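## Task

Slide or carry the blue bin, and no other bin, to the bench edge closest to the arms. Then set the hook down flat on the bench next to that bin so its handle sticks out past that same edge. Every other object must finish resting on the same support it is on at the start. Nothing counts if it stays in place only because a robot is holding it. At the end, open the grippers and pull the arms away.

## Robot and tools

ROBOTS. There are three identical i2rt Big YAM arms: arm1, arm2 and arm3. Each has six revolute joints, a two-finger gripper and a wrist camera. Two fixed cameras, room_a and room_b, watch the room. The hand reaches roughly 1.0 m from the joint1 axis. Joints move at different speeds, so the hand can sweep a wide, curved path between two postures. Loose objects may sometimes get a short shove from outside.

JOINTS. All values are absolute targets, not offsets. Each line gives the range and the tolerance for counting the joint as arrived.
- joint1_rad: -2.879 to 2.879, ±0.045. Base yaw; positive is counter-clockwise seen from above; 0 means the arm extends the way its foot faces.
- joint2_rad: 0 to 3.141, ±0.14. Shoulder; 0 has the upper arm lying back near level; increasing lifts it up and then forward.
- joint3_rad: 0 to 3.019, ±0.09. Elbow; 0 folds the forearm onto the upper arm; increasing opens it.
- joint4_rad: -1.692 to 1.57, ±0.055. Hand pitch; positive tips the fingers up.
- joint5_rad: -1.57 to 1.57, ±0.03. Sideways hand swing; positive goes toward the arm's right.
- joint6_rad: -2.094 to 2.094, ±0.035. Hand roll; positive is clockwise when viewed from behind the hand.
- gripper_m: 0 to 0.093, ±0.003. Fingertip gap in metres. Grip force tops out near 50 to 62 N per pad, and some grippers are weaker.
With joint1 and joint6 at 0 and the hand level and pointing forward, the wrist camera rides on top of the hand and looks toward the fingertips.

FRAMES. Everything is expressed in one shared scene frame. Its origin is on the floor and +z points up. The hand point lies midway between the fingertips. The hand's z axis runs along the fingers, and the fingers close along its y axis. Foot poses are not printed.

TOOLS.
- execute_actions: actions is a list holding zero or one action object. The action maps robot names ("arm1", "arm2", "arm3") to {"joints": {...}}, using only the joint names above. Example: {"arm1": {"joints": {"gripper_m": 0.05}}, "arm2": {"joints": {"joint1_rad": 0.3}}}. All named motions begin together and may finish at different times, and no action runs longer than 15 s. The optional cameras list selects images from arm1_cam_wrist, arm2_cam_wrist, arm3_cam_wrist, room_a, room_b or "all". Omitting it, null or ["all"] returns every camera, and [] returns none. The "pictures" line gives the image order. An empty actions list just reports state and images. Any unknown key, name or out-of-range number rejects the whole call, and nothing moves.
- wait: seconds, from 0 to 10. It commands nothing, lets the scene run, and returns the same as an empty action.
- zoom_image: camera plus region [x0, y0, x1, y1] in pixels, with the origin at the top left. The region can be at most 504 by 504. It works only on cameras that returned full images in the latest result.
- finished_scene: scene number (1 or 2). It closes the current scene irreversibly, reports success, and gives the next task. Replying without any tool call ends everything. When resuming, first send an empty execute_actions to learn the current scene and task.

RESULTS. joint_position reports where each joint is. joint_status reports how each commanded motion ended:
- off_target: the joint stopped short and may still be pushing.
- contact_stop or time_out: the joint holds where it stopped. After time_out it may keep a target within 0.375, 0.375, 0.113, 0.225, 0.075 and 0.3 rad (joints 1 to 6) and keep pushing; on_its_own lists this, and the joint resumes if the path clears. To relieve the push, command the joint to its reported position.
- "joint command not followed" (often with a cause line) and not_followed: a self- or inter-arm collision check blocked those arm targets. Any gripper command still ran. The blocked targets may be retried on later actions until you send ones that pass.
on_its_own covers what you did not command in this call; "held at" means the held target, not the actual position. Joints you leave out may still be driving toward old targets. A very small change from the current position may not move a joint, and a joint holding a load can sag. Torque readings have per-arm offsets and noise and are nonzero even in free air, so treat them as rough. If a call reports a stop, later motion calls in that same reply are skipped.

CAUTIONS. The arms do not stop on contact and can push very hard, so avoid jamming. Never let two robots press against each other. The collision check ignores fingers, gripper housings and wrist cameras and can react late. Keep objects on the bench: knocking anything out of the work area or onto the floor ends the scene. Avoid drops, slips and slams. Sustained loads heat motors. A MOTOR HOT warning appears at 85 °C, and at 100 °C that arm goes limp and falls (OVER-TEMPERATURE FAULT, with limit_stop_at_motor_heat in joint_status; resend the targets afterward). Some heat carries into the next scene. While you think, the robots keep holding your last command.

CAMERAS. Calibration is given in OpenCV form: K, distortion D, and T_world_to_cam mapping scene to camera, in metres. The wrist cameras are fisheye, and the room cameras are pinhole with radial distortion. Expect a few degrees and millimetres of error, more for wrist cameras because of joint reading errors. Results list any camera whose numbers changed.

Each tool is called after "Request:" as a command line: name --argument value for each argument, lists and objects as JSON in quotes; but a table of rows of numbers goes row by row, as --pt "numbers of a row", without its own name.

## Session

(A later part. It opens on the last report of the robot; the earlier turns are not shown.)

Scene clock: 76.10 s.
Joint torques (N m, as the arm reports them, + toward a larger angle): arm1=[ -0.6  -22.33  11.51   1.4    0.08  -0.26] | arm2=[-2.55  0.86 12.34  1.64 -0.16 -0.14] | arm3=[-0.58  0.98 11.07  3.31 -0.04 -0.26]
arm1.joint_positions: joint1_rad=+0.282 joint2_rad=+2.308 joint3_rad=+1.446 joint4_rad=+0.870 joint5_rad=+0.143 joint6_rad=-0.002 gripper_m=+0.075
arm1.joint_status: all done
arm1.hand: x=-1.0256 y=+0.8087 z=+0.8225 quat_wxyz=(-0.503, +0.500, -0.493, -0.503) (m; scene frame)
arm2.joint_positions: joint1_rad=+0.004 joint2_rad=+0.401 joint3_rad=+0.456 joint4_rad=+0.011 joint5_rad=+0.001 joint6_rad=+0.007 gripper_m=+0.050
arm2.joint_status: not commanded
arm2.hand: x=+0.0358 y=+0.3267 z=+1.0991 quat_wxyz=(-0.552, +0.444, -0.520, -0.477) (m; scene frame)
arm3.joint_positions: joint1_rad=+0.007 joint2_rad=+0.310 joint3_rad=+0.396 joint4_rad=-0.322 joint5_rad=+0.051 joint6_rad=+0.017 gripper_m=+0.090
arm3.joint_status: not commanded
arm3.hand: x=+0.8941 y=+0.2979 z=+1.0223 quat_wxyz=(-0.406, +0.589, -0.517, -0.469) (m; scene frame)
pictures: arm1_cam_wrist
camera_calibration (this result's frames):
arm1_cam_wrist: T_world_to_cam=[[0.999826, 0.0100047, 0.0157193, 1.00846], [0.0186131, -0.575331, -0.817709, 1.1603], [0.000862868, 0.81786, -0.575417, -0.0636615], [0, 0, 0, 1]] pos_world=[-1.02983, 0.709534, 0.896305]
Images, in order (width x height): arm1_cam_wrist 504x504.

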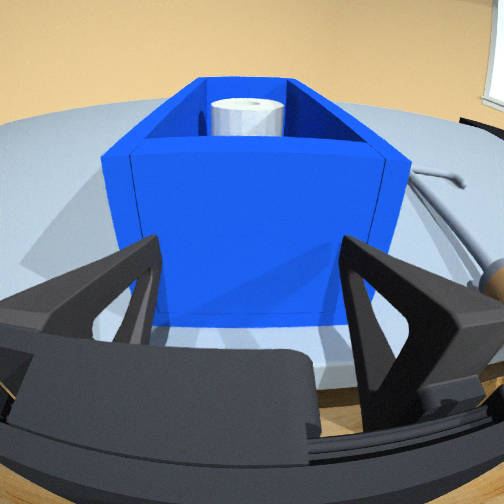

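Request:
execute_actions --actions '[{"arm1":{"joints":{"joint2_rad":1.4,"joint3_rad":0.55,"joint4_rad":0.6}}}]'

Scene clock: 77.77 s.
Joint torques (N m, as the arm reports them, + toward a larger angle): arm1=[-0.58 -9.49  8.59  1.39  0.1  -0.26] | arm2=[-2.56  0.79 12.36  1.66 -0.15 -0.14] | arm3=[-0.79  1.11 11.03  3.39 -0.04 -0.27]
arm1.joint_positions: joint1_rad=+0.282 joint2_rad=+1.404 joint3_rad=+0.544 joint4_rad=+0.609 joint5_rad=+0.143 joint6_rad=-0.002 gripper_m=+0.075
arm1.joint_status: all done
arm1.hand: x=-0.9804 y=+0.5039 z=+0.9095 quat_wxyz=(-0.445, +0.570, -0.544, -0.425) (m; scene frame)
arm2.joint_positions: joint1_rad=+0.004 joint2_rad=+0.401 joint3_rad=+0.456 joint4_rad=+0.011 joint5_rad=+0.001 joint6_rad=+0.007 gripper_m=+0.050
arm2.joint_status: not commanded
arm2.hand: x=+0.0358 y=+0.3267 z=+1.0991 quat_wxyz=(-0.552, +0.444, -0.520, -0.477) (m; scene frame)
arm3.joint_positions: joint1_rad=+0.007 joint2_rad=+0.310 joint3_rad=+0.396 joint4_rad=-0.322 joint5_rad=+0.051 joint6_rad=+0.017 gripper_m=+0.090
arm3.joint_status: not commanded
arm3.hand: x=+0.8941 y=+0.2979 z=+1.0223 quat_wxyz=(-0.406, +0.589, -0.517, -0.469) (m; scene frame)
pictures: arm1_cam_wrist, arm2_cam_wrist, arm3_cam_wrist, room_a, room_b
camera_calibration (this result's frames):
arm1_cam_wrist: T_world_to_cam=[[0.998561, 0.0167057, 0.0509601, 0.92831], [0.0456421, -0.763648, -0.644018, 1.01867], [0.0281568, 0.645417, -0.763311, 0.520223], [0, 0, 0, 1]] pos_world=[-0.988116, 0.426635, 1.00583]
arm2_cam_wrist: T_world_to_cam=[[0.988751, -0.148878, -0.0143616, 0.0300783], [-0.0901663, -0.516694, -0.851409, 1.11362], [0.119336, 0.843127, -0.524305, 0.415223], [0, 0, 0, 1]] pos_world=[0.0211201, 0.229793, 1.16628]
arm3_cam_wrist: T_world_to_cam=[[0.989183, 0.146512, 0.00709341, -0.937226], [0.116031, -0.751975, -0.6489, 0.790761], [-0.0897374, 0.642704, -0.760841, 0.789829], [0, 0, 0, 1]] pos_world=[0.906213, 0.224321, 1.12071]
Images, in order (width x height): arm1_cam_wrist 504x504, arm2_cam_wrist 504x504, arm3_cam_wrist 504x504, room_a 504x504, room_b 504x504.

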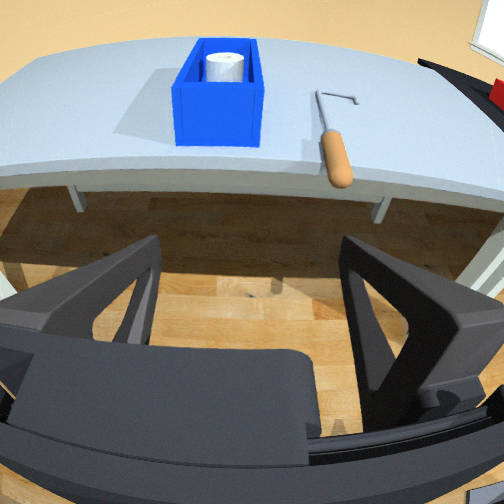

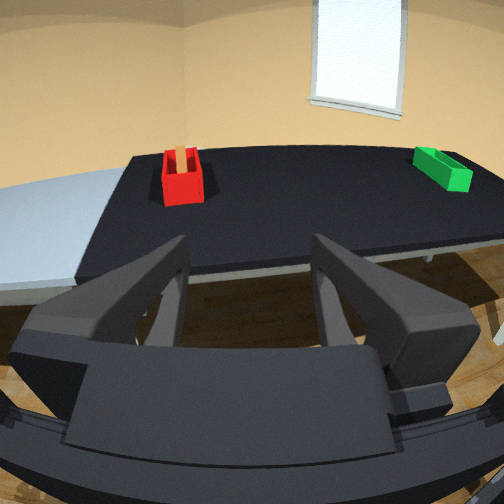

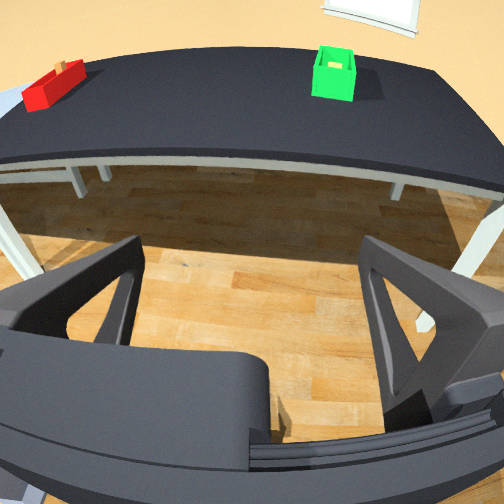

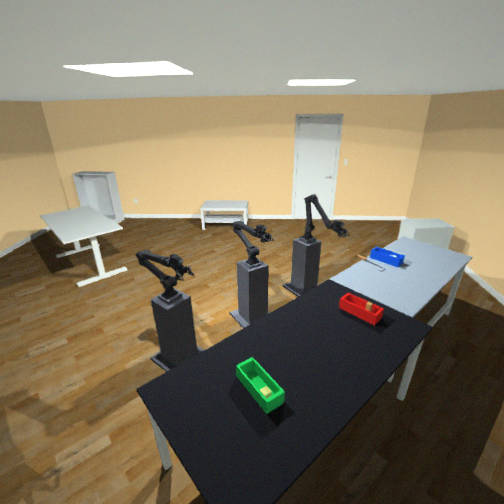

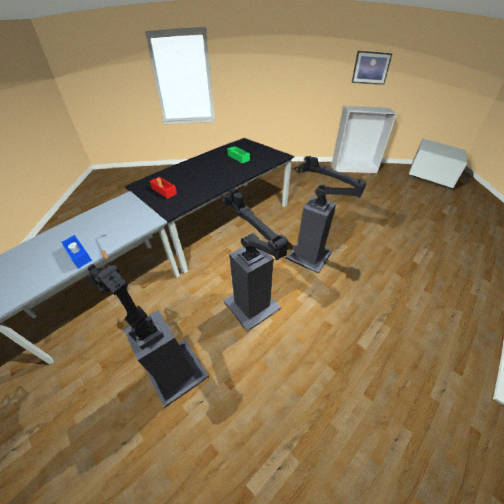

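Request:
finished_scene --scene 1

The scene is finished: the task was done.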